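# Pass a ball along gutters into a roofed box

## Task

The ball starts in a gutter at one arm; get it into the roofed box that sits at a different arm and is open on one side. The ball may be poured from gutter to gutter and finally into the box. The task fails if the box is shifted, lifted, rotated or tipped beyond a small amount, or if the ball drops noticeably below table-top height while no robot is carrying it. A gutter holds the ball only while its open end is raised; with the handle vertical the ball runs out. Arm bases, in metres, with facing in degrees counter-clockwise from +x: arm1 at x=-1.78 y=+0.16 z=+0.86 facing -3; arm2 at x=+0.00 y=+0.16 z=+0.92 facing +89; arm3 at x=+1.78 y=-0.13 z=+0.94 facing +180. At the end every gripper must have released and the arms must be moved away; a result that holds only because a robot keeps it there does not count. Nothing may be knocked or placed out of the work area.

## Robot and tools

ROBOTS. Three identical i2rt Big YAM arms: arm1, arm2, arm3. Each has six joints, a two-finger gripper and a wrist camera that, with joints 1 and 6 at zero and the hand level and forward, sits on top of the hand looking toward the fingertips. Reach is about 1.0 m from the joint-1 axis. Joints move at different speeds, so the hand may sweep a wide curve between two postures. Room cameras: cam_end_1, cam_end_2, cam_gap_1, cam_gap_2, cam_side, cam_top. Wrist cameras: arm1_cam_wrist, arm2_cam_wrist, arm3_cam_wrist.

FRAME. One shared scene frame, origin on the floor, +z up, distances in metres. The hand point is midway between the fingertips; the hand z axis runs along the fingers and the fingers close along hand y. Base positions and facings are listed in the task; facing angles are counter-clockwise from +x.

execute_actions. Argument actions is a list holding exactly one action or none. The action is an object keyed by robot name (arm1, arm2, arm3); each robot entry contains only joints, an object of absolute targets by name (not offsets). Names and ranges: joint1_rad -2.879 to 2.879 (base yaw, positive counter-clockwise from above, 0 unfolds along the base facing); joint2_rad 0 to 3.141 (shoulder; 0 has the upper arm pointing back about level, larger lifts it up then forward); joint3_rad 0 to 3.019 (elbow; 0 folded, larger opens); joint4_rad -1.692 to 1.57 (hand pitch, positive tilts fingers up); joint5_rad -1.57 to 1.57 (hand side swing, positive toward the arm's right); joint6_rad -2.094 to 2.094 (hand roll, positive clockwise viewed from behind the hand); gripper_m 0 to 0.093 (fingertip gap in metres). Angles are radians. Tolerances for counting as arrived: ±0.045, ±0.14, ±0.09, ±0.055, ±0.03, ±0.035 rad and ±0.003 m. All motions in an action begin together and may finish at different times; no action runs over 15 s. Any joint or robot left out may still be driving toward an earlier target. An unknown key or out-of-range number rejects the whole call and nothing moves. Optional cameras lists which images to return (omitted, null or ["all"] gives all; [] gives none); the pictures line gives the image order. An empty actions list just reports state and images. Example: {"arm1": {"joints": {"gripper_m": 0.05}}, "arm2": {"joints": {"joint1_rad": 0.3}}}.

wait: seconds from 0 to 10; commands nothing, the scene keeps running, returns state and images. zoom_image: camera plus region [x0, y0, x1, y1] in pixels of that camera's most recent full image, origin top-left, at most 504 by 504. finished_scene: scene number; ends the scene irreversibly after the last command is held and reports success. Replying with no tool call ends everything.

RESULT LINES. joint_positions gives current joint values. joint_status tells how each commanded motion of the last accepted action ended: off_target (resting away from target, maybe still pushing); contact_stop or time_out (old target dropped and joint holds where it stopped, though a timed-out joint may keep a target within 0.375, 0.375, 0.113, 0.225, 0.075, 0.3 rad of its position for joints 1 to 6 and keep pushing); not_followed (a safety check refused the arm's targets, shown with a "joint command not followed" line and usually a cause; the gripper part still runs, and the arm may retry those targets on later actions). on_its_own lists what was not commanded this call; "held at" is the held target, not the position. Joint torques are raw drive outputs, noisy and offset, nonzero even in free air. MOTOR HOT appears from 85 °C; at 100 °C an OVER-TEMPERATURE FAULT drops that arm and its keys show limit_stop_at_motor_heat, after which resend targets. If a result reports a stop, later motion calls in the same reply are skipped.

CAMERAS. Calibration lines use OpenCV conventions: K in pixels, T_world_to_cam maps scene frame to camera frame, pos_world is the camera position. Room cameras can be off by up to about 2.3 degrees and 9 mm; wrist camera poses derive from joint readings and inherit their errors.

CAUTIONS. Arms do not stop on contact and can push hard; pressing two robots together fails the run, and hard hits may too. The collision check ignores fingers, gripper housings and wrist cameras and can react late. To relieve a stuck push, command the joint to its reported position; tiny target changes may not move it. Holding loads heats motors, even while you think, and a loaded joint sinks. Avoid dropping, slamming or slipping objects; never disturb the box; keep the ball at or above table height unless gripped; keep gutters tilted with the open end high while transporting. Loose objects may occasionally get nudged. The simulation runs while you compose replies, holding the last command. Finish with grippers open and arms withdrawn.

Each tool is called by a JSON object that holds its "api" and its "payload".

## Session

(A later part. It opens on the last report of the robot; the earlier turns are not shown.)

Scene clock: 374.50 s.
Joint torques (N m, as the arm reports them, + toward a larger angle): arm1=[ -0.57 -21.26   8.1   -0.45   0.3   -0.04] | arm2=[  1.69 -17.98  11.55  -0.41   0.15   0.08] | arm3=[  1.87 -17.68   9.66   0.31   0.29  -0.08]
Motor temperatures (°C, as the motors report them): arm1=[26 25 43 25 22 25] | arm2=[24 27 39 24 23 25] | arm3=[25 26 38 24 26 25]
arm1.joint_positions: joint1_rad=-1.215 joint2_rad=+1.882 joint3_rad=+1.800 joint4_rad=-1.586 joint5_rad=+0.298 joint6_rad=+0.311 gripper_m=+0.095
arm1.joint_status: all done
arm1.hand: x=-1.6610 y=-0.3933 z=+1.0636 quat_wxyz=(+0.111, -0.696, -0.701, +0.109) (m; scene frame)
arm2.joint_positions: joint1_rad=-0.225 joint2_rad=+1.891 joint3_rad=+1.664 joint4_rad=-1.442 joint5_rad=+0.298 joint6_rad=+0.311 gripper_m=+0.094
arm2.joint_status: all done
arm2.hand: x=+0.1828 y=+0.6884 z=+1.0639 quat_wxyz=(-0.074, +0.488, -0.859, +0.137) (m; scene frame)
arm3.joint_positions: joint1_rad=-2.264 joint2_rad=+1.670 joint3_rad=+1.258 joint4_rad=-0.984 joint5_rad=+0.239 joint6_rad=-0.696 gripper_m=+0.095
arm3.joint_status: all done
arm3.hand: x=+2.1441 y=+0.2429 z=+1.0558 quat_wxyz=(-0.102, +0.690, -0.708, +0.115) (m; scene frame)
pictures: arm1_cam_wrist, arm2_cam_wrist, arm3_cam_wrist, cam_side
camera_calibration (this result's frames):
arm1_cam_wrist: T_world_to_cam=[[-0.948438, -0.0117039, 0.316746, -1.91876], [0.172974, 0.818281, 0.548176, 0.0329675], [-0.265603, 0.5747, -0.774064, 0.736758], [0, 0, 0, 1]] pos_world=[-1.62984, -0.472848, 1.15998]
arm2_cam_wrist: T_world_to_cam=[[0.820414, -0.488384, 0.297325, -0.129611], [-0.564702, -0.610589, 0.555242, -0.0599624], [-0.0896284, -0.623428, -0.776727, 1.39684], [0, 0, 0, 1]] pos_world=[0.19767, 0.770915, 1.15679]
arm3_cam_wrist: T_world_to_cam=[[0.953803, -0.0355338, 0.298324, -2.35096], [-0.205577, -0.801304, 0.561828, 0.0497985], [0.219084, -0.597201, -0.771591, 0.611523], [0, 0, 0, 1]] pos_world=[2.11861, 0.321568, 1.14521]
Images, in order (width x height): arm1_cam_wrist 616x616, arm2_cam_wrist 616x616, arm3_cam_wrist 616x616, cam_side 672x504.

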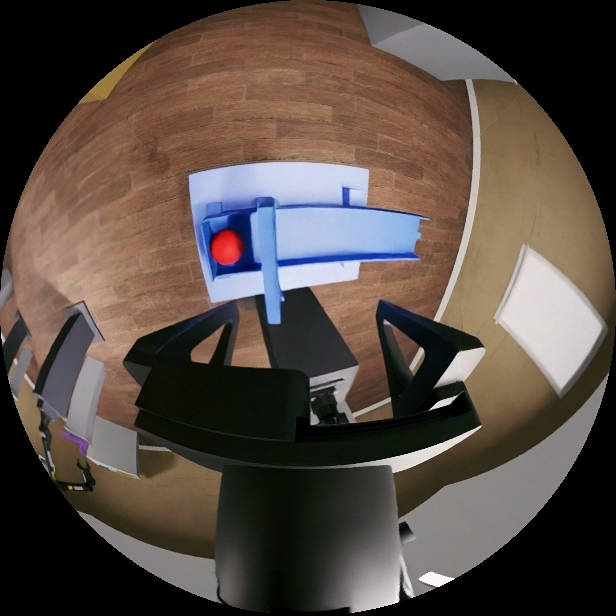

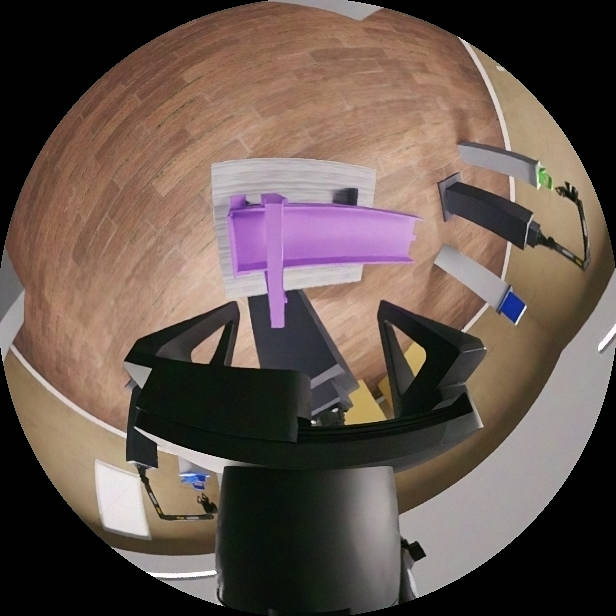

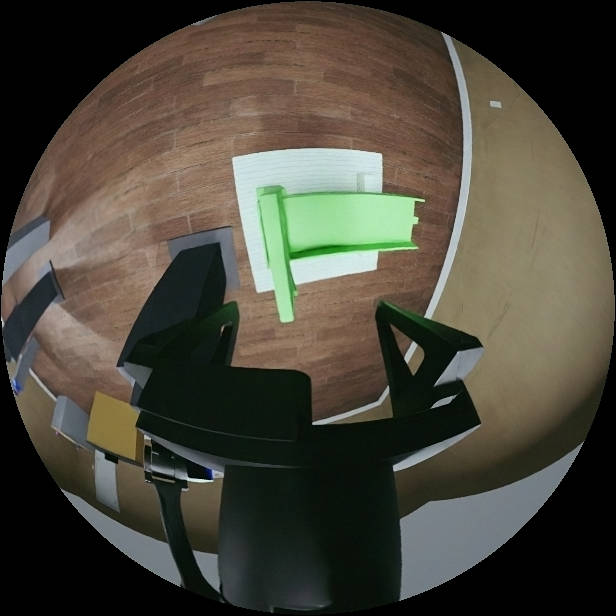

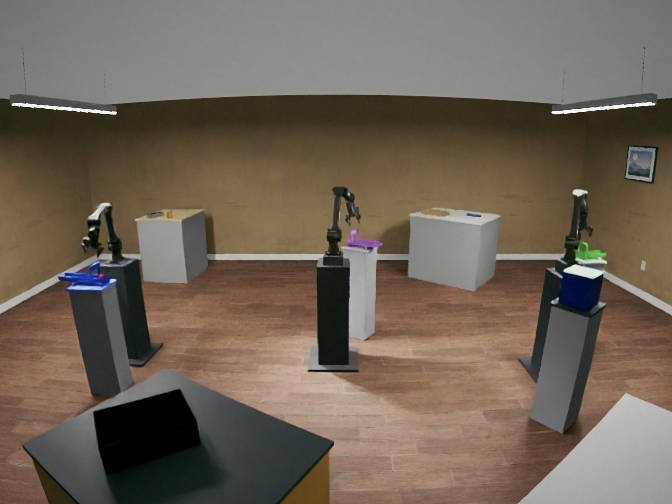

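{"api": "execute_actions", "payload": {"actions": [{"arm1":{"joints":{"joint2_rad":1.917,"joint3_rad":1.643,"joint4_rad":-1.394}},"arm2":{"joints":{"joint2_rad":1.963,"joint3_rad":1.548,"joint4_rad":-1.253}},"arm3":{"joints":{"joint1_rad":-2.245,"joint2_rad":1.768,"joint3_rad":1.19,"joint4_rad":-0.776}}}], "cameras": ["arm1_cam_wrist","arm2_cam_wrist","arm3_cam_wrist","cam_side"]}}

Scene clock: 384.57 s.
Joint torques (N m, as the arm reports them, + toward a larger angle): arm1=[ -0.57 -20.94   7.1    0.41   0.3   -0.03] | arm2=[  1.77 -18.47   9.83   0.77   0.15   0.07] | arm3=[  1.96 -17.32   7.24   1.23   0.3   -0.06]
Motor temperatures (°C, as the motors report them): arm1=[26 27 42 25 22 25] | arm2=[24 29 38 24 23 25] | arm3=[25 27 38 24 26 25]
arm1.joint_positions: joint1_rad=-1.215 joint2_rad=+1.919 joint3_rad=+1.646 joint4_rad=-1.407 joint5_rad=+0.298 joint6_rad=+0.311 gripper_m=+0.095
arm1.joint_status: all done
arm1.hand: x=-1.6621 y=-0.3900 z=+0.9854 quat_wxyz=(+0.116, -0.695, -0.701, +0.107) (m; scene frame)
arm2.joint_positions: joint1_rad=-0.225 joint2_rad=+1.964 joint3_rad=+1.540 joint4_rad=-1.268 joint5_rad=+0.298 joint6_rad=+0.311 gripper_m=+0.094
arm2.joint_status: all done
arm2.hand: x=+0.1814 y=+0.6830 z=+0.9791 quat_wxyz=(-0.067, +0.489, -0.858, +0.146) (m; scene frame)
arm3.joint_positions: joint1_rad=-2.256 joint2_rad=+1.780 joint3_rad=+1.181 joint4_rad=-0.789 joint5_rad=+0.239 joint6_rad=-0.696 gripper_m=+0.095
arm3.joint_status: all done
arm3.hand: x=+2.1466 y=+0.2517 z=+0.9797 quat_wxyz=(-0.106, +0.692, -0.705, +0.114) (m; scene frame)
pictures: arm1_cam_wrist, arm2_cam_wrist, arm3_cam_wrist, cam_side
camera_calibration (this result's frames):
arm1_cam_wrist: T_world_to_cam=[[-0.947275, -0.0154114, 0.32005, -1.89772], [0.174994, 0.811843, 0.557035, 0.0654231], [-0.268415, 0.583672, -0.766342, 0.665332], [0, 0, 0, 1]] pos_world=[-1.63052, -0.470695, 1.08079]
arm2_cam_wrist: T_world_to_cam=[[0.822071, -0.481697, 0.30359, -0.116889], [-0.561597, -0.598075, 0.571765, -0.042217], [-0.0938472, -0.640527, -0.76218, 1.32571], [0, 0, 0, 1]] pos_world=[0.196796, 0.767597, 1.07005]
arm3_cam_wrist: T_world_to_cam=[[0.952603, -0.0292015, 0.302811, -2.33376], [-0.20152, -0.806241, 0.556206, 0.0982306], [0.227897, -0.590866, -0.773912, 0.539285], [0, 0, 0, 1]] pos_world=[2.12004, 0.329693, 1.06941]
Images, in order (width x height): arm1_cam_wrist 616x616, arm2_cam_wrist 616x616, arm3_cam_wrist 616x616, cam_side 672x504.

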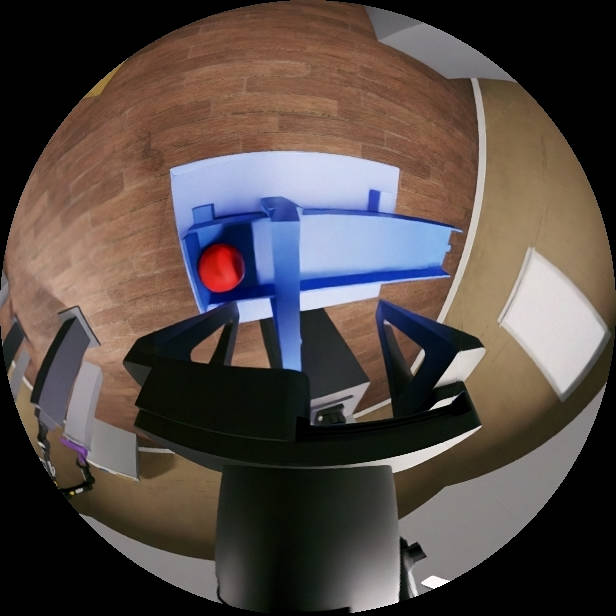

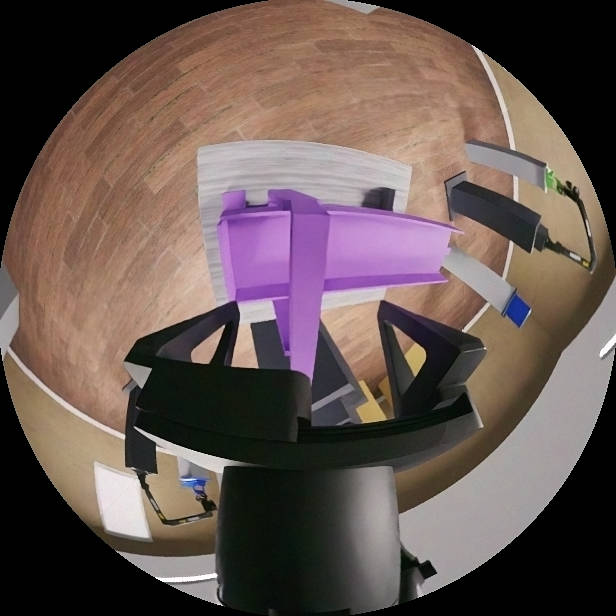

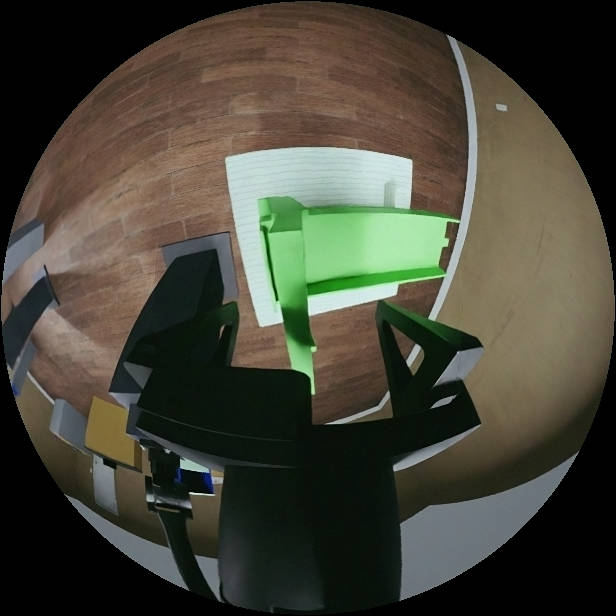

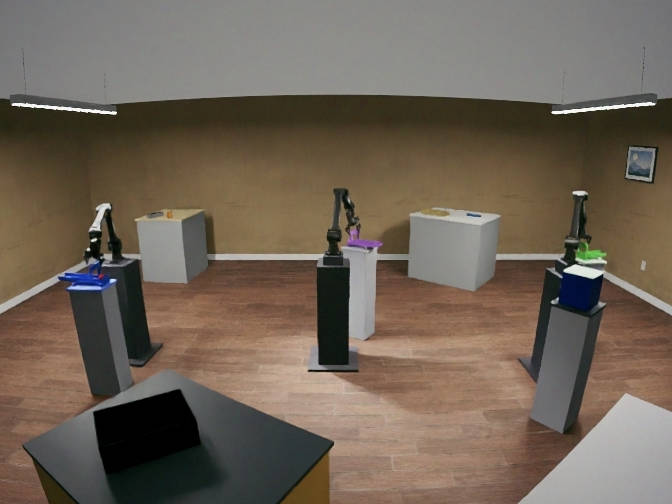

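{"api": "execute_actions", "payload": {"actions": [{"arm1":{"joints":{"gripper_m":0.0}},"arm2":{"joints":{"gripper_m":0.0}},"arm3":{"joints":{"gripper_m":0.0}}}], "cameras": ["arm1_cam_wrist","arm2_cam_wrist","arm3_cam_wrist","cam_side"]}}

Scene clock: 392.53 s.
Joint torques (N m, as the arm reports them, + toward a larger angle): arm1=[ -0.67 -20.94   7.1    0.25   0.55  -0.06] | arm2=[  1.03 -17.44   9.72   0.62   0.22   0.06] | arm3=[  1.41 -18.29   7.49   0.93   0.28  -0.03]
Motor temperatures (°C, as the motors report them): arm1=[26 28 42 25 22 25] | arm2=[24 30 38 24 23 25] | arm3=[25 28 37 24 26 25]
arm1.joint_positions: joint1_rad=-1.214 joint2_rad=+1.918 joint3_rad=+1.646 joint4_rad=-1.404 joint5_rad=+0.292 joint6_rad=+0.313 gripper_m=+0.012
arm1.joint_status: gripper_m off_target (ended at +0.012, target +0.000)
arm1.hand: x=-1.6606 y=-0.3904 z=+0.9853 quat_wxyz=(+0.113, -0.696, -0.701, +0.105) (m; scene frame)
arm2.joint_positions: joint1_rad=-0.223 joint2_rad=+1.957 joint3_rad=+1.541 joint4_rad=-1.264 joint5_rad=+0.295 joint6_rad=+0.313 gripper_m=+0.011
arm2.joint_status: gripper_m off_target (ended at +0.011, target +0.000)
arm2.hand: x=+0.1804 y=+0.6849 z=+0.9826 quat_wxyz=(-0.069, +0.488, -0.859, +0.140) (m; scene frame)
arm3.joint_positions: joint1_rad=-2.255 joint2_rad=+1.780 joint3_rad=+1.181 joint4_rad=-0.787 joint5_rad=+0.240 joint6_rad=-0.697 gripper_m=+0.012
arm3.joint_status: gripper_m off_target (ended at +0.012, target +0.000)
arm3.hand: x=+2.1464 y=+0.2526 z=+0.9798 quat_wxyz=(-0.107, +0.693, -0.704, +0.114) (m; scene frame)
pictures: arm1_cam_wrist, arm2_cam_wrist, arm3_cam_wrist, cam_side
camera_calibration (this result's frames):
arm1_cam_wrist: T_world_to_cam=[[-0.949253, -0.0137967, 0.314209, -1.89316], [0.172276, 0.813024, 0.556159, 0.0623793], [-0.263133, 0.582066, -0.769389, 0.676996], [0, 0, 0, 1]] pos_world=[-1.6297, -0.470892, 1.08103]
arm2_cam_wrist: T_world_to_cam=[[0.821636, -0.486217, 0.297501, -0.107074], [-0.562087, -0.604381, 0.564607, -0.0321877], [-0.0947176, -0.631123, -0.769878, 1.33074], [0, 0, 0, 1]] pos_world=[0.195928, 0.768348, 1.07454]
arm3_cam_wrist: T_world_to_cam=[[0.952244, -0.0262641, 0.304206, -2.33487], [-0.199695, -0.807248, 0.555403, 0.0959482], [0.230982, -0.589628, -0.773942, 0.533021], [0, 0, 0, 1]] pos_world=[2.11941, 0.330415, 1.06952]
Images, in order (width x height): arm1_cam_wrist 616x616, arm2_cam_wrist 616x616, arm3_cam_wrist 616x616, cam_side 672x504.

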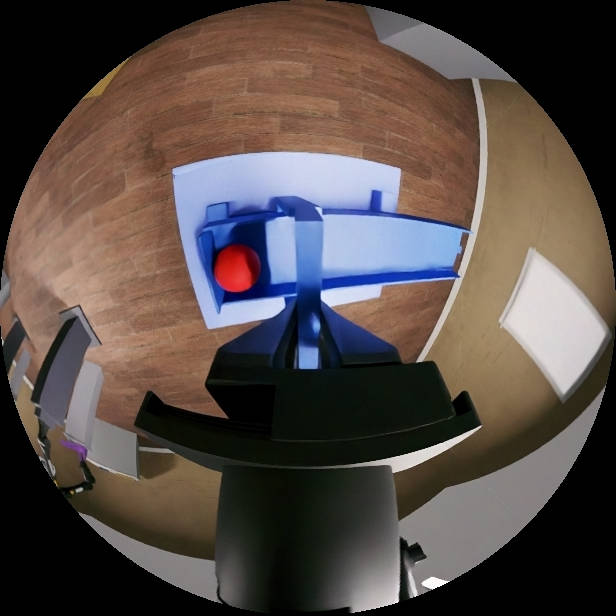

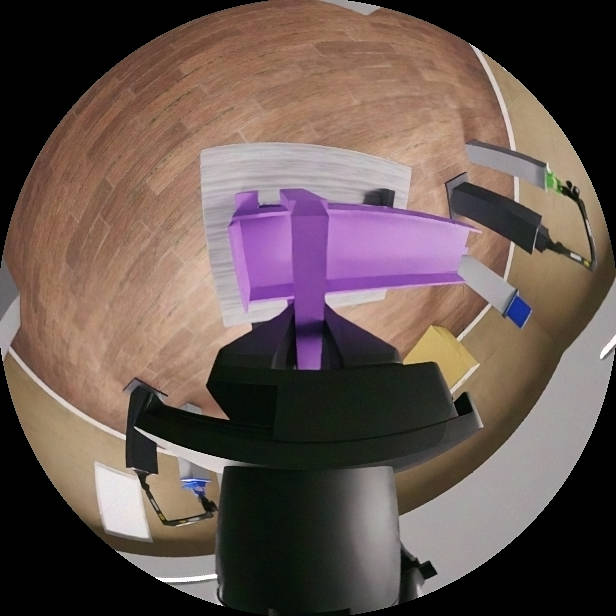

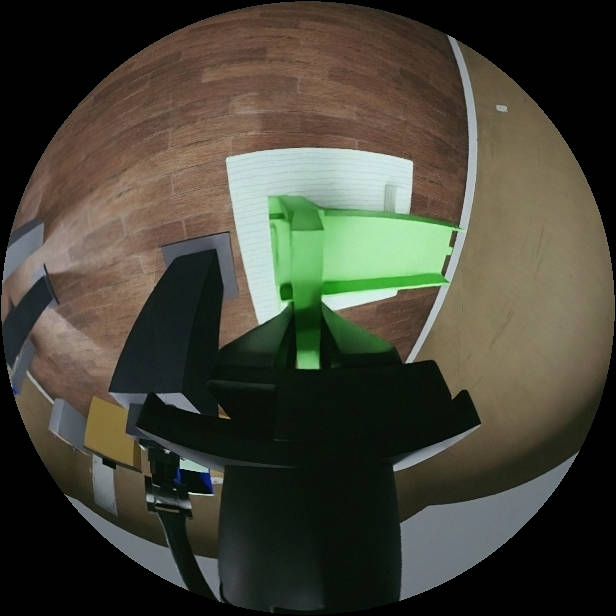

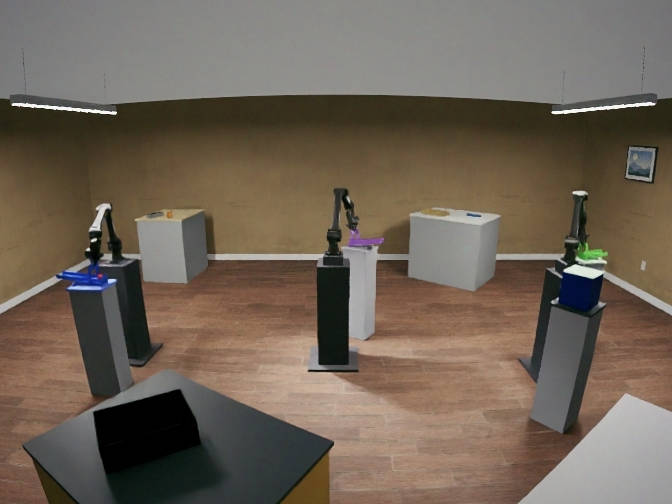

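{"api": "execute_actions", "payload": {"actions": [{"arm1":{"joints":{"joint2_rad":1.86,"joint3_rad":1.83,"joint4_rad":-1.6,"joint5_rad":0.5}},"arm2":{"joints":{"joint2_rad":1.87,"joint3_rad":1.7,"joint4_rad":-1.456}},"arm3":{"joints":{"joint2_rad":1.64,"joint3_rad":1.31,"joint4_rad":-0.993}}}], "cameras": ["arm1_cam_wrist","cam_side","cam_end_1","cam_end_2"]}}

Scene clock: 451.00 s.
Joint torques (N m, as the arm reports them, + toward a larger angle): arm1=[ -0.8  -22.17  11.56  -0.61   0.75  -0.03] | arm2=[  1.55 -17.56  13.32  -0.27   0.28   0.06] | arm3=[  1.13 -16.04  10.89   0.43   0.3   -0.03]
Motor temperatures (°C, as the motors report them): arm1=[26 31 41 24 23 25] | arm2=[24 32 37 24 23 25] | arm3=[25 30 37 24 26 25]
arm1.joint_positions: joint1_rad=-1.214 joint2_rad=+1.875 joint3_rad=+1.774 joint4_rad=-1.585 joint5_rad=+0.492 joint6_rad=+0.313 gripper_m=+0.012
arm1.joint_status: all done
arm1.hand: x=-1.6912 y=-0.3969 z=+1.0711 quat_wxyz=(+0.161, -0.677, -0.692, +0.191) (m; scene frame)
arm2.joint_positions: joint1_rad=-0.223 joint2_rad=+1.866 joint3_rad=+1.664 joint4_rad=-1.441 joint5_rad=+0.294 joint6_rad=+0.313 gripper_m=+0.011
arm2.joint_status: all done
arm2.hand: x=+0.1812 y=+0.6884 z=+1.0773 quat_wxyz=(-0.082, +0.486, -0.861, +0.126) (m; scene frame)
arm3.joint_positions: joint1_rad=-2.255 joint2_rad=+1.639 joint3_rad=+1.269 joint4_rad=-0.987 joint5_rad=+0.239 joint6_rad=-0.697 gripper_m=+0.012
arm3.joint_status: all done
arm3.hand: x=+2.1427 y=+0.2495 z=+1.0755 quat_wxyz=(-0.122, +0.691, -0.704, +0.112) (m; scene frame)
pictures: arm1_cam_wrist, cam_end_1, cam_end_2, cam_side
camera_calibration (this result's frames):
arm1_cam_wrist: T_world_to_cam=[[-0.871557, -0.0138746, 0.490098, -2.00635], [0.252388, 0.84429, 0.472731, 0.262479], [-0.420344, 0.535707, -0.732345, 0.414764], [0, 0, 0, 1]] pos_world=[-1.64055, -0.471637, 1.16297]
Images, in order (width x height): arm1_cam_wrist 616x616, cam_end_1 672x504, cam_end_2 672x504, cam_side 672x504.

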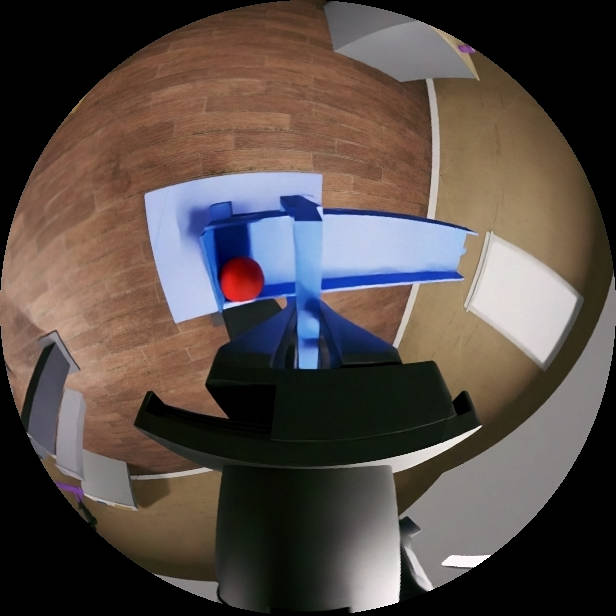

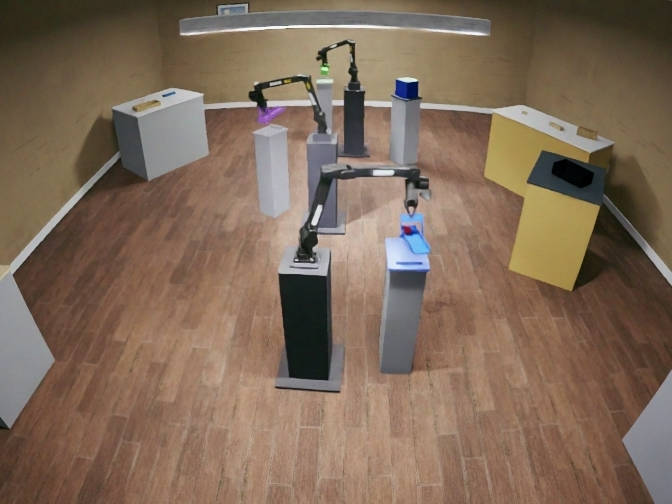

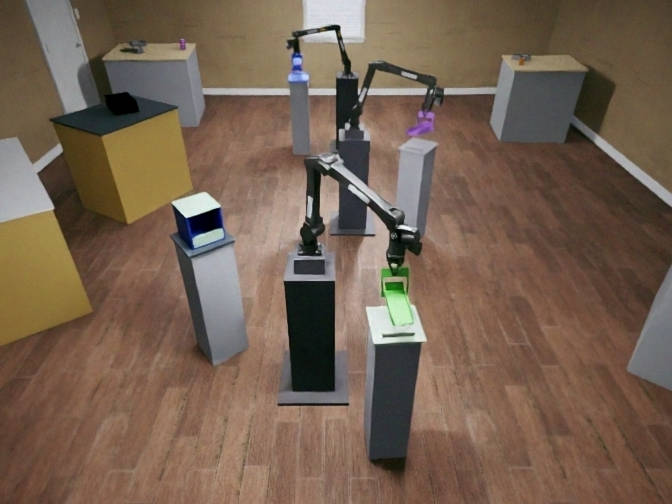

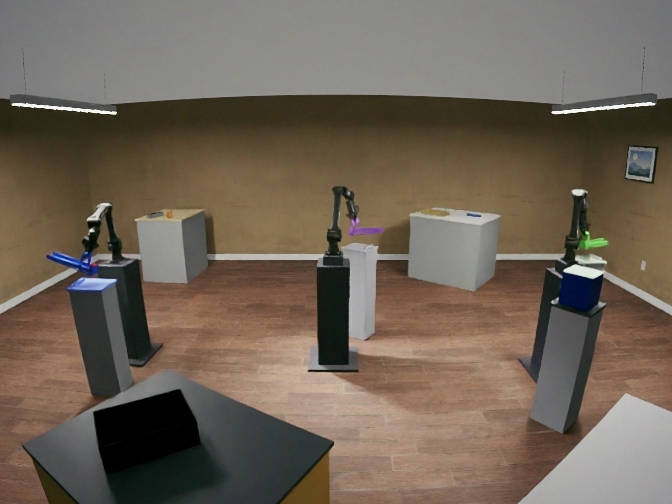

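{"api": "execute_actions", "payload": {"actions": [{"arm1":{"joints":{"joint2_rad":1.7,"joint3_rad":1.81,"joint4_rad":-1.13}},"arm2":{"joints":{"joint1_rad":1.588,"joint3_rad":1.81,"joint4_rad":-0.973,"joint5_rad":0,"joint6_rad":-1.571}},"arm3":{"joints":{"joint1_rad":-0.16,"joint3_rad":1.81,"joint4_rad":-0.927,"joint5_rad":0,"joint6_rad":-1.571}}}], "cameras": ["arm1_cam_wrist","cam_side","cam_top"]}}

Scene clock: 477.93 s.
Joint torques (N m, as the arm reports them, + toward a larger angle): arm1=[ -0.65 -18.97  10.88   1.87   0.65  -0.06] | arm2=[  0.75 -20.07  15.15   1.52  -0.13  -0.06] | arm3=[ -1.56 -22.34  11.92   1.03   0.05  -0.05]
Motor temperatures (°C, as the motors report them): arm1=[26 32 50 24 24 25] | arm2=[24 33 41 24 23 25] | arm3=[25 30 41 24 26 25]
arm1.joint_positions: joint1_rad=-1.214 joint2_rad=+1.701 joint3_rad=+1.774 joint4_rad=-1.159 joint5_rad=+0.493 joint6_rad=+0.313 gripper_m=+0.012
arm1.joint_status: all done
arm1.hand: x=-1.6704 y=-0.4637 z=+1.1876 quat_wxyz=(-0.098, -0.710, -0.621, +0.317) (m; scene frame)
arm2.joint_positions: joint1_rad=+1.591 joint2_rad=+1.880 joint3_rad=+1.769 joint4_rad=-0.982 joint5_rad=-0.001 joint6_rad=-1.563 gripper_m=+0.011
arm2.joint_status: all done
arm2.hand: x=-0.6941 y=+0.1612 z=+1.1308 quat_wxyz=(-0.166, +0.689, +0.685, -0.170) (m; scene frame)
arm3.joint_positions: joint1_rad=-0.150 joint2_rad=+1.672 joint3_rad=+1.768 joint4_rad=-0.928 joint5_rad=-0.002 joint6_rad=-1.560 gripper_m=+0.012
arm3.joint_status: all done
arm3.hand: x=+1.1103 y=-0.0233 z=+1.2866 quat_wxyz=(-0.269, +0.713, +0.605, -0.232) (m; scene frame)
pictures: arm1_cam_wrist, cam_side, cam_top
camera_calibration (this result's frames):
arm1_cam_wrist: T_world_to_cam=[[-0.941136, 0.209776, 0.265061, -1.79148], [0.211629, 0.977105, -0.0218868, 0.839489], [-0.263583, 0.035496, -0.963983, 0.849678], [0, 0, 0, 1]] pos_world=[-1.63972, -0.47462, 1.3123]
Images, in order (width x height): arm1_cam_wrist 616x616, cam_side 672x504, cam_top 672x504.

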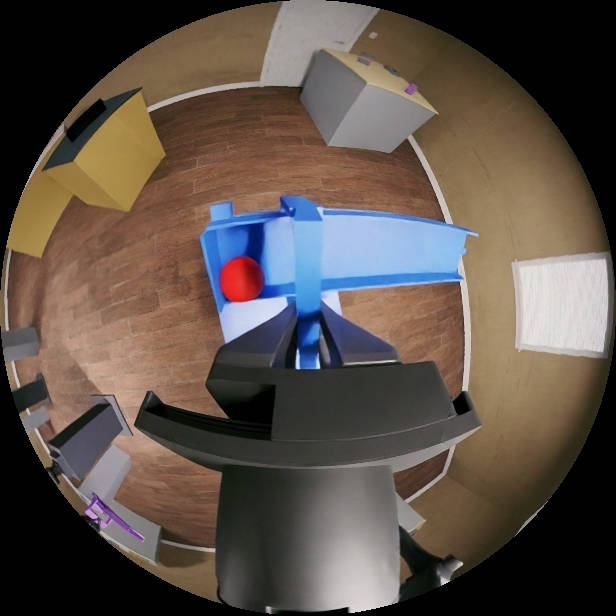

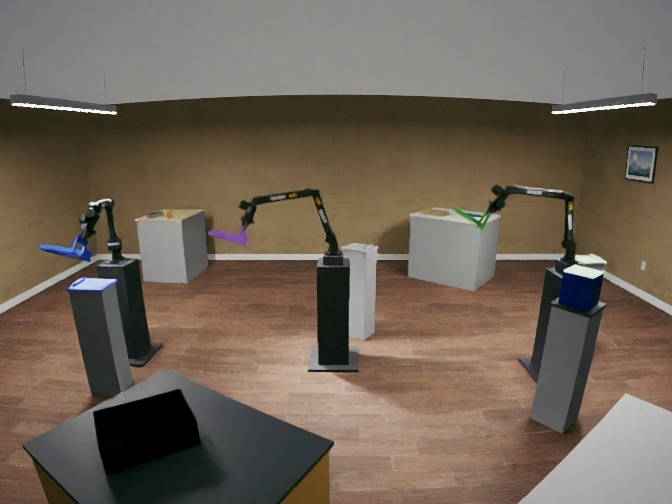

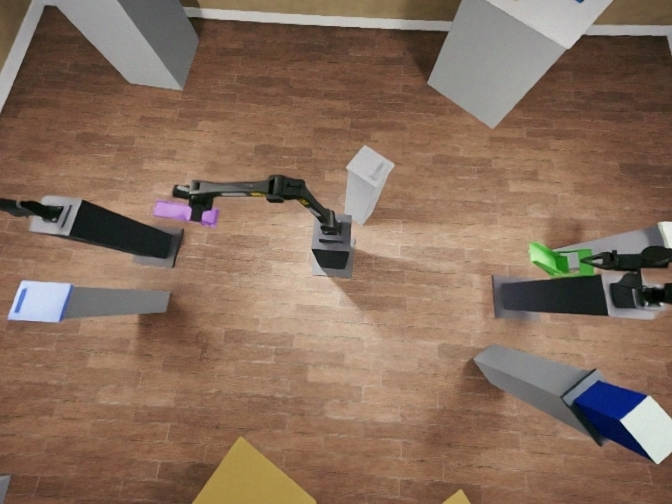

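{"api": "execute_actions", "payload": {"actions": [{"arm1":{"joints":{"joint6_rad":-1.571}},"arm2":{"joints":{"joint2_rad":1.95,"joint4_rad":-0.973}},"arm3":{"joints":{"joint2_rad":1.99}}}], "cameras": ["arm1_cam_wrist","cam_side"]}}

Scene clock: 486.50 s.
Joint torques (N m, as the arm reports them, + toward a larger angle): arm1=[ -0.66 -18.85  10.89   1.78   0.55  -0.16] | arm2=[  1.56 -21.3   14.97   1.4   -0.11  -0.05] | arm3=[ -1.15 -25.53  11.21   1.     0.04   0.  ]
Motor temperatures (°C, as the motors report them): arm1=[26 31 50 25 24 25] | arm2=[24 33 43 24 23 25] | arm3=[25 31 43 24 26 25]
arm1.joint_positions: joint1_rad=-1.214 joint2_rad=+1.701 joint3_rad=+1.774 joint4_rad=-1.159 joint5_rad=+0.493 joint6_rad=-1.564 gripper_m=+0.012
arm1.joint_status: all done
arm1.hand: x=-1.6704 y=-0.4637 z=+1.1876 quat_wxyz=(+0.198, +0.082, -0.940, +0.267) (m; scene frame)
arm2.joint_positions: joint1_rad=+1.591 joint2_rad=+1.957 joint3_rad=+1.769 joint4_rad=-0.982 joint5_rad=-0.001 joint6_rad=-1.564 gripper_m=+0.011
arm2.joint_status: all done
arm2.hand: x=-0.6983 y=+0.1610 z=+1.0786 quat_wxyz=(-0.139, +0.694, +0.691, -0.143) (m; scene frame)
arm3.joint_positions: joint1_rad=-0.150 joint2_rad=+2.017 joint3_rad=+1.770 joint4_rad=-0.931 joint5_rad=-0.002 joint6_rad=-1.560 gripper_m=+0.012
arm3.joint_status: all done
arm3.hand: x=+1.0763 y=-0.0170 z=+1.0537 quat_wxyz=(-0.144, +0.749, +0.635, -0.123) (m; scene frame)
pictures: arm1_cam_wrist, cam_side
camera_calibration (this result's frames):
arm1_cam_wrist: T_world_to_cam=[[0.266636, -0.838962, 0.474391, -0.508953], [-0.555523, 0.268442, 0.786977, -1.73121], [-0.787591, -0.473372, -0.394486, -0.937943], [0, 0, 0, 1]] pos_world=[-1.56474, -0.406259, 1.23386]
Images, in order (width x height): arm1_cam_wrist 616x616, cam_side 672x504.

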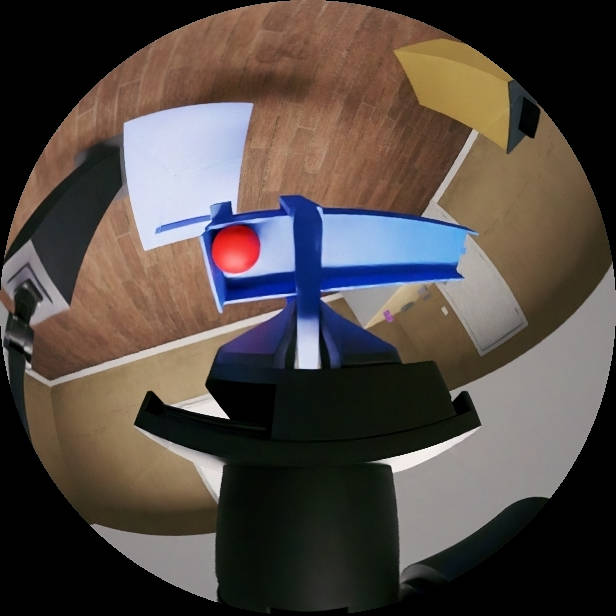

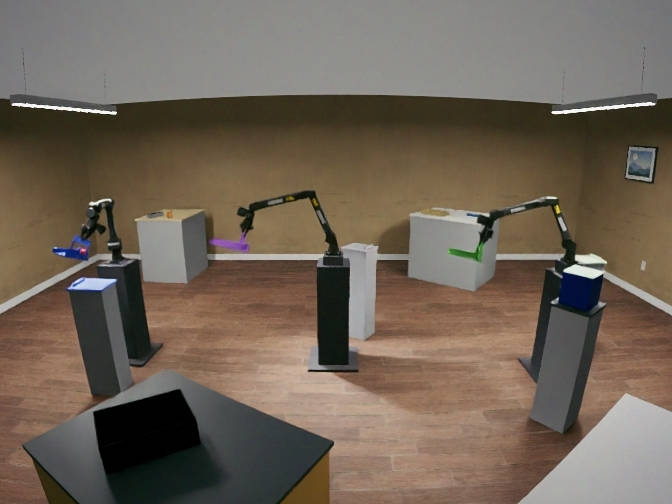

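{"api": "execute_actions", "payload": {"actions": [{"arm1":{"joints":{"joint1_rad":0.052,"joint2_rad":1.5,"joint4_rad":-1.2,"joint5_rad":0}},"arm2":{"joints":{"joint4_rad":-0.88}},"arm3":{"joints":{"joint4_rad":-0.82}}}], "cameras": ["arm1_cam_wrist","cam_side","cam_gap_1"]}}

Scene clock: 504.17 s.
Joint torques (N m, as the arm reports them, + toward a larger angle): arm1=[ -1.42 -17.74  10.85   0.87  -0.02  -0.14] | arm2=[  1.52 -21.02  14.98   2.28  -0.11  -0.05] | arm3=[ -0.76 -25.45  11.07   1.69   0.03  -0.04]
Motor temperatures (°C, as the motors report them): arm1=[26 31 51 25 24 25] | arm2=[24 34 44 24 23 25] | arm3=[25 34 43 24 26 25]
arm1.joint_positions: joint1_rad=+0.061 joint2_rad=+1.522 joint3_rad=+1.774 joint4_rad=-1.197 joint5_rad=-0.002 joint6_rad=-1.565 gripper_m=+0.012
arm1.joint_status: all done
arm1.hand: x=-1.1947 y=+0.1614 z=+1.2698 quat_wxyz=(-0.220, +0.674, -0.671, +0.215) (m; scene frame)
arm2.joint_positions: joint1_rad=+1.591 joint2_rad=+1.957 joint3_rad=+1.769 joint4_rad=-0.907 joint5_rad=-0.001 joint6_rad=-1.564 gripper_m=+0.011
arm2.joint_status: all done
arm2.hand: x=-0.7149 y=+0.1610 z=+1.0864 quat_wxyz=(-0.165, +0.689, +0.686, -0.169) (m; scene frame)
arm3.joint_positions: joint1_rad=-0.150 joint2_rad=+2.017 joint3_rad=+1.770 joint4_rad=-0.843 joint5_rad=-0.002 joint6_rad=-1.560 gripper_m=+0.012
arm3.joint_status: all done
arm3.hand: x=+1.0566 y=-0.0140 z=+1.0627 quat_wxyz=(-0.177, +0.742, +0.629, -0.151) (m; scene frame)
pictures: arm1_cam_wrist, cam_gap_1, cam_side
camera_calibration (this result's frames):
arm1_cam_wrist: T_world_to_cam=[[0.804727, 0.00643484, 0.59361, 0.204685], [-0.332875, -0.823059, 0.460184, -0.842273], [0.491537, -0.56792, -0.660196, 1.64588], [0, 0, 0, 1]] pos_world=[-1.2541, 0.240168, 1.3527]
Images, in order (width x height): arm1_cam_wrist 616x616, cam_gap_1 672x504, cam_side 672x504.

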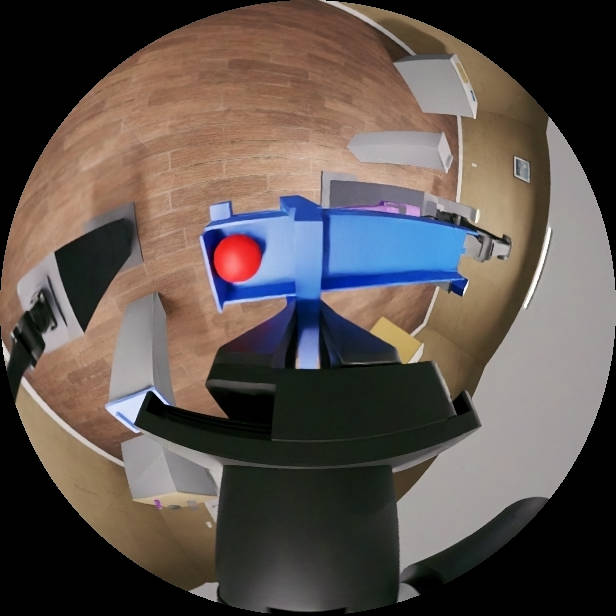

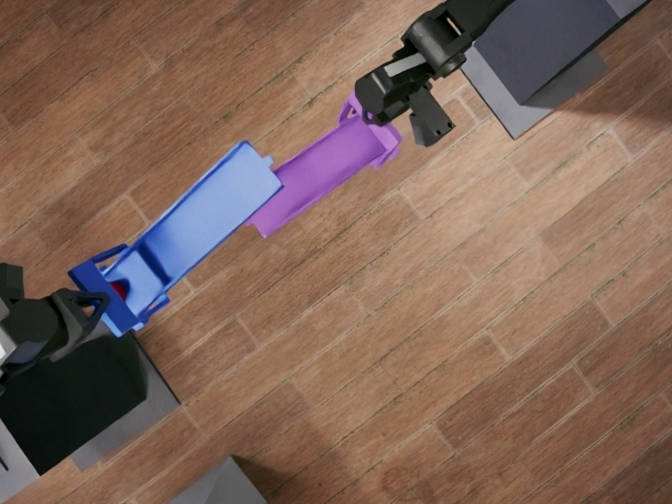

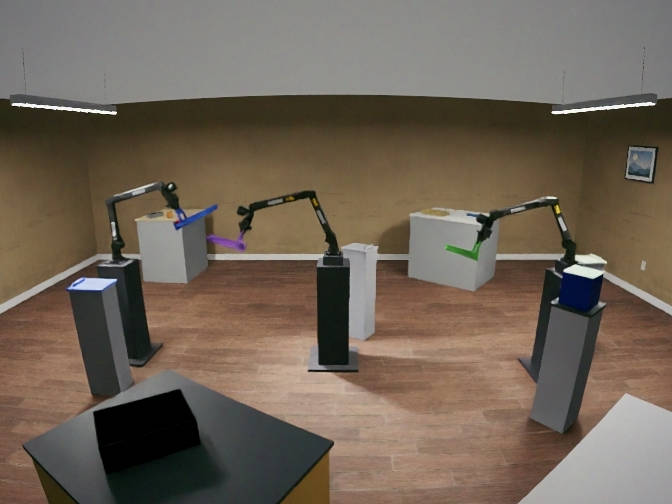

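{"api": "zoom_image", "payload": {"camera": "cam_side", "region": [150, 170, 270, 270]}}

{"api": "zoom_image", "payload": {"camera": "cam_gap_1", "region": [200, 70, 460, 270]}}

Region (150, 170, 270, 270) of cam_side's 672x504 image, scaled by 4.200, with more detail than that image has.

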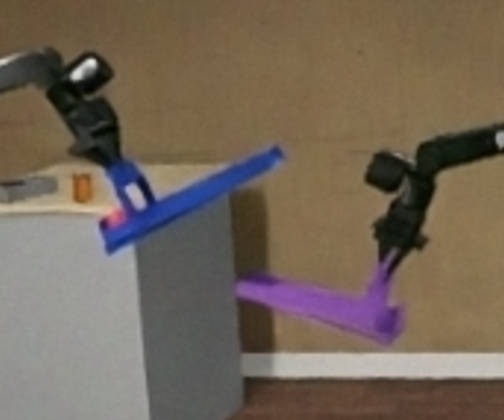

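Region (200, 70, 460, 270) of cam_gap_1's 672x504 image, scaled by 1.938, with more detail than that image has; it fills the top 388 rows of this view, and the rest is white.

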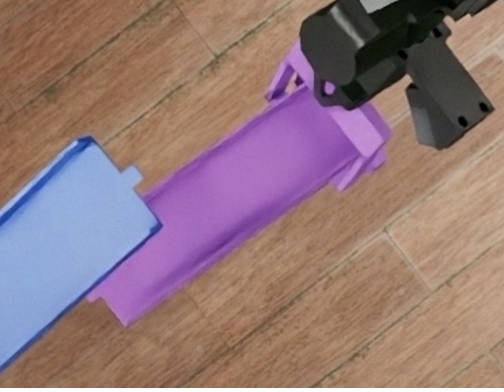

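{"api": "execute_actions", "payload": {"actions": [{"arm1":{"joints":{"joint3_rad":1.96,"joint4_rad":-1.3}},"arm2":{"joints":{"joint2_rad":1.985,"joint3_rad":1.65,"joint4_rad":-0.74}}}], "cameras": ["cam_side"]}}

{"api": "execute_actions", "payload": {"actions": [{"arm1":{"joints":{"joint2_rad":1.8}}}], "cameras": ["cam_side","cam_gap_1","arm1_cam_wrist"]}}

Scene clock: 605.23 s.
Joint torques (N m, as the arm reports them, + toward a larger angle): arm1=[ -1.4  -16.4   12.63   0.96  -0.02  -0.14] | arm2=[  1.54 -20.67  11.81   2.22  -0.12  -0.04] | arm3=[ -0.88 -25.28  11.14   1.73   0.    -0.07]
Motor temperatures (°C, as the motors report them): arm1=[26 31 55 24 23 25] | arm2=[24 37 47 24 23 25] | arm3=[25 39 47 24 26 25]
arm1.joint_positions: joint1_rad=+0.061 joint2_rad=+1.516 joint3_rad=+1.896 joint4_rad=-1.299 joint5_rad=-0.002 joint6_rad=-1.566 gripper_m=+0.012
arm1.joint_status: all done
arm1.hand: x=-1.2071 y=+0.1612 z=+1.3202 quat_wxyz=(-0.229, +0.671, -0.668, +0.224) (m; scene frame)
arm2.joint_positions: joint1_rad=+1.591 joint2_rad=+1.992 joint3_rad=+1.634 joint4_rad=-0.766 joint5_rad=-0.001 joint6_rad=-1.565 gripper_m=+0.011
arm2.joint_status: all done
arm2.hand: x=-0.7027 y=+0.1608 z=+1.0134 quat_wxyz=(-0.155, +0.691, +0.688, -0.159) (m; scene frame)
arm3.joint_positions: joint1_rad=-0.150 joint2_rad=+2.017 joint3_rad=+1.770 joint4_rad=-0.843 joint5_rad=-0.002 joint6_rad=-1.560 gripper_m=+0.012
arm3.joint_status: not commanded
arm3.hand: x=+1.0566 y=-0.0140 z=+1.0627 quat_wxyz=(-0.177, +0.742, +0.629, -0.151) (m; scene frame)
pictures: cam_side
Images, in order (width x height): cam_side 672x504.

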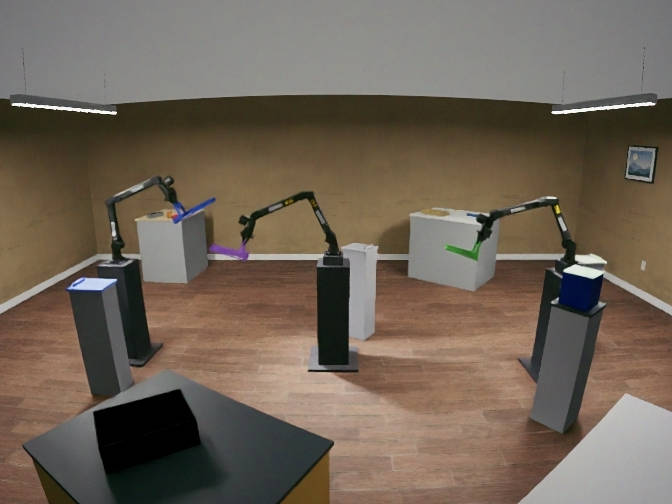

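Scene clock: 606.63 s.
Joint torques (N m, as the arm reports them, + toward a larger angle): arm1=[ -1.36 -23.46  11.25   0.58  -0.03  -0.16] | arm2=[  1.54 -20.13  11.85   2.14  -0.12  -0.04] | arm3=[ -1.4  -25.49  11.24   1.64   0.03  -0.08]
Motor temperatures (°C, as the motors report them): arm1=[26 32 56 24 23 25] | arm2=[24 37 47 24 23 25] | arm3=[25 39 47 24 26 25]
arm1.joint_positions: joint1_rad=+0.061 joint2_rad=+1.827 joint3_rad=+1.916 joint4_rad=-1.299 joint5_rad=-0.002 joint6_rad=-1.566 gripper_m=+0.012
arm1.joint_status: all done
arm1.hand: x=-1.1291 y=+0.1620 z=+1.1455 quat_wxyz=(-0.129, +0.697, -0.694, +0.126) (m; scene frame)
arm2.joint_positions: joint1_rad=+1.591 joint2_rad=+1.992 joint3_rad=+1.634 joint4_rad=-0.766 joint5_rad=-0.001 joint6_rad=-1.565 gripper_m=+0.011
arm2.joint_status: not commanded
arm2.hand: x=-0.7027 y=+0.1608 z=+1.0134 quat_wxyz=(-0.155, +0.691, +0.688, -0.159) (m; scene frame)
arm3.joint_positions: joint1_rad=-0.150 joint2_rad=+2.017 joint3_rad=+1.770 joint4_rad=-0.843 joint5_rad=-0.002 joint6_rad=-1.560 gripper_m=+0.012
arm3.joint_status: not commanded
arm3.hand: x=+1.0566 y=-0.0140 z=+1.0627 quat_wxyz=(-0.177, +0.742, +0.629, -0.151) (m; scene frame)
pictures: arm1_cam_wrist, cam_gap_1, cam_side
camera_calibration (this result's frames):
arm1_cam_wrist: T_world_to_cam=[[0.932006, 0.00797793, 0.362356, 0.634064], [-0.200428, -0.82164, 0.533607, -0.69761], [0.301983, -0.569951, -0.764174, 1.43731], [0, 0, 0, 1]] pos_world=[-1.16482, 0.240954, 1.24085]
Images, in order (width x height): arm1_cam_wrist 616x616, cam_gap_1 672x504, cam_side 672x504.

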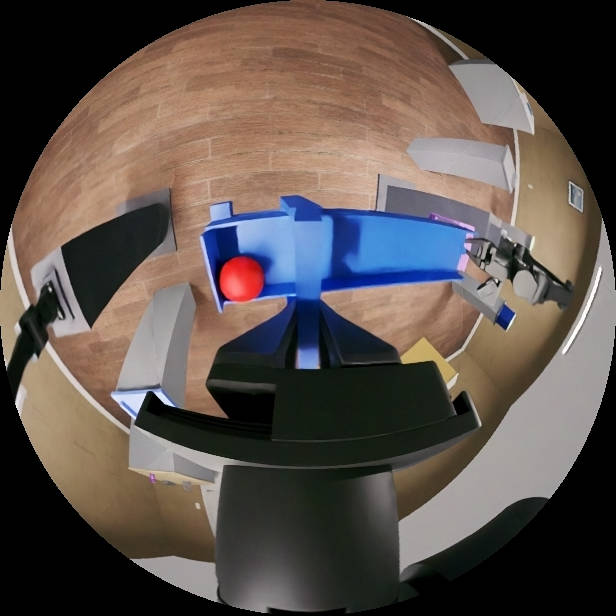

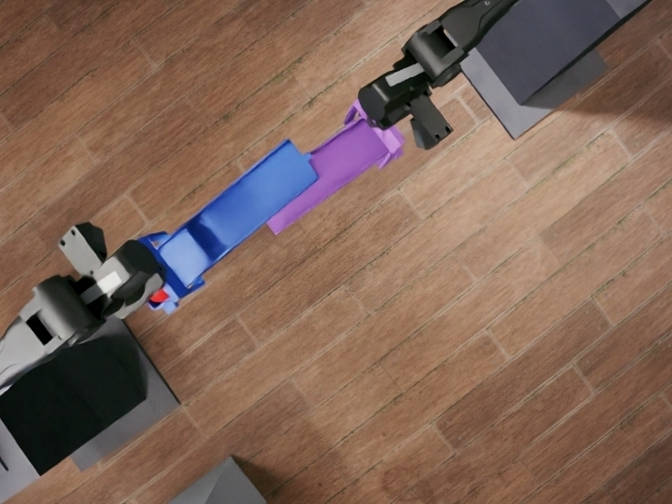

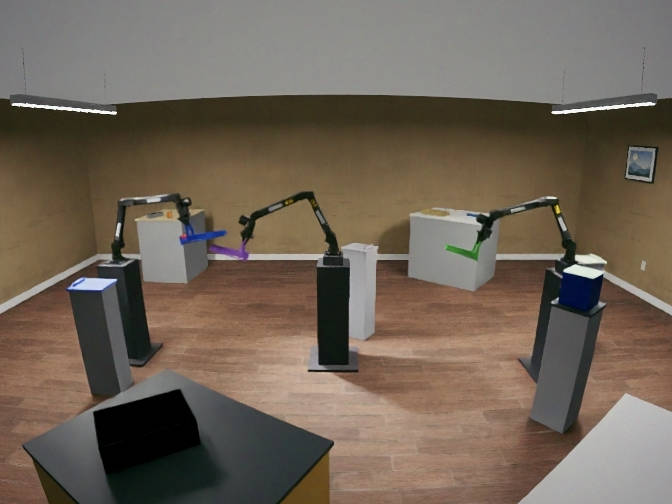

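{"api": "zoom_image", "payload": {"camera": "cam_side", "region": [160, 185, 270, 275]}}

{"api": "zoom_image", "payload": {"camera": "cam_gap_1", "region": [230, 80, 450, 260]}}

Region (160, 185, 270, 275) of cam_side's 672x504 image, scaled by 4.582, with more detail than that image has; it fills the top 412 rows of this view, and the rest is white.

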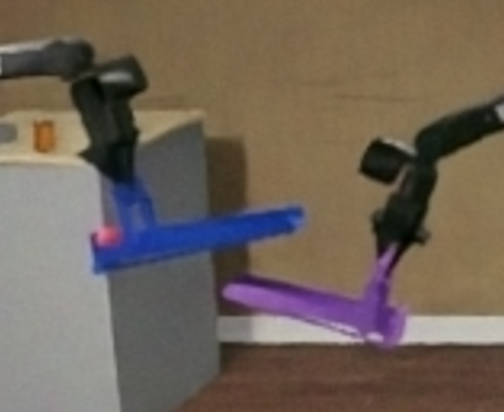

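Region (230, 80, 450, 260) of cam_gap_1's 672x504 image, scaled by 2.291, with more detail than that image has; it fills the top 412 rows of this view, and the rest is white.

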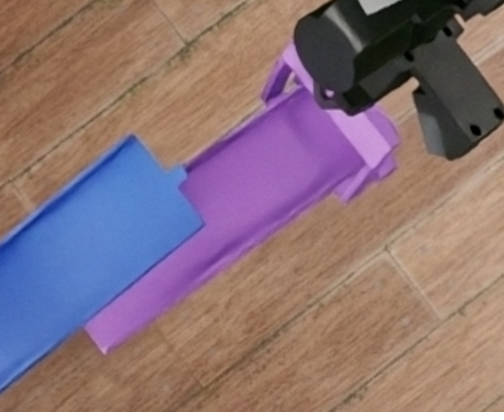

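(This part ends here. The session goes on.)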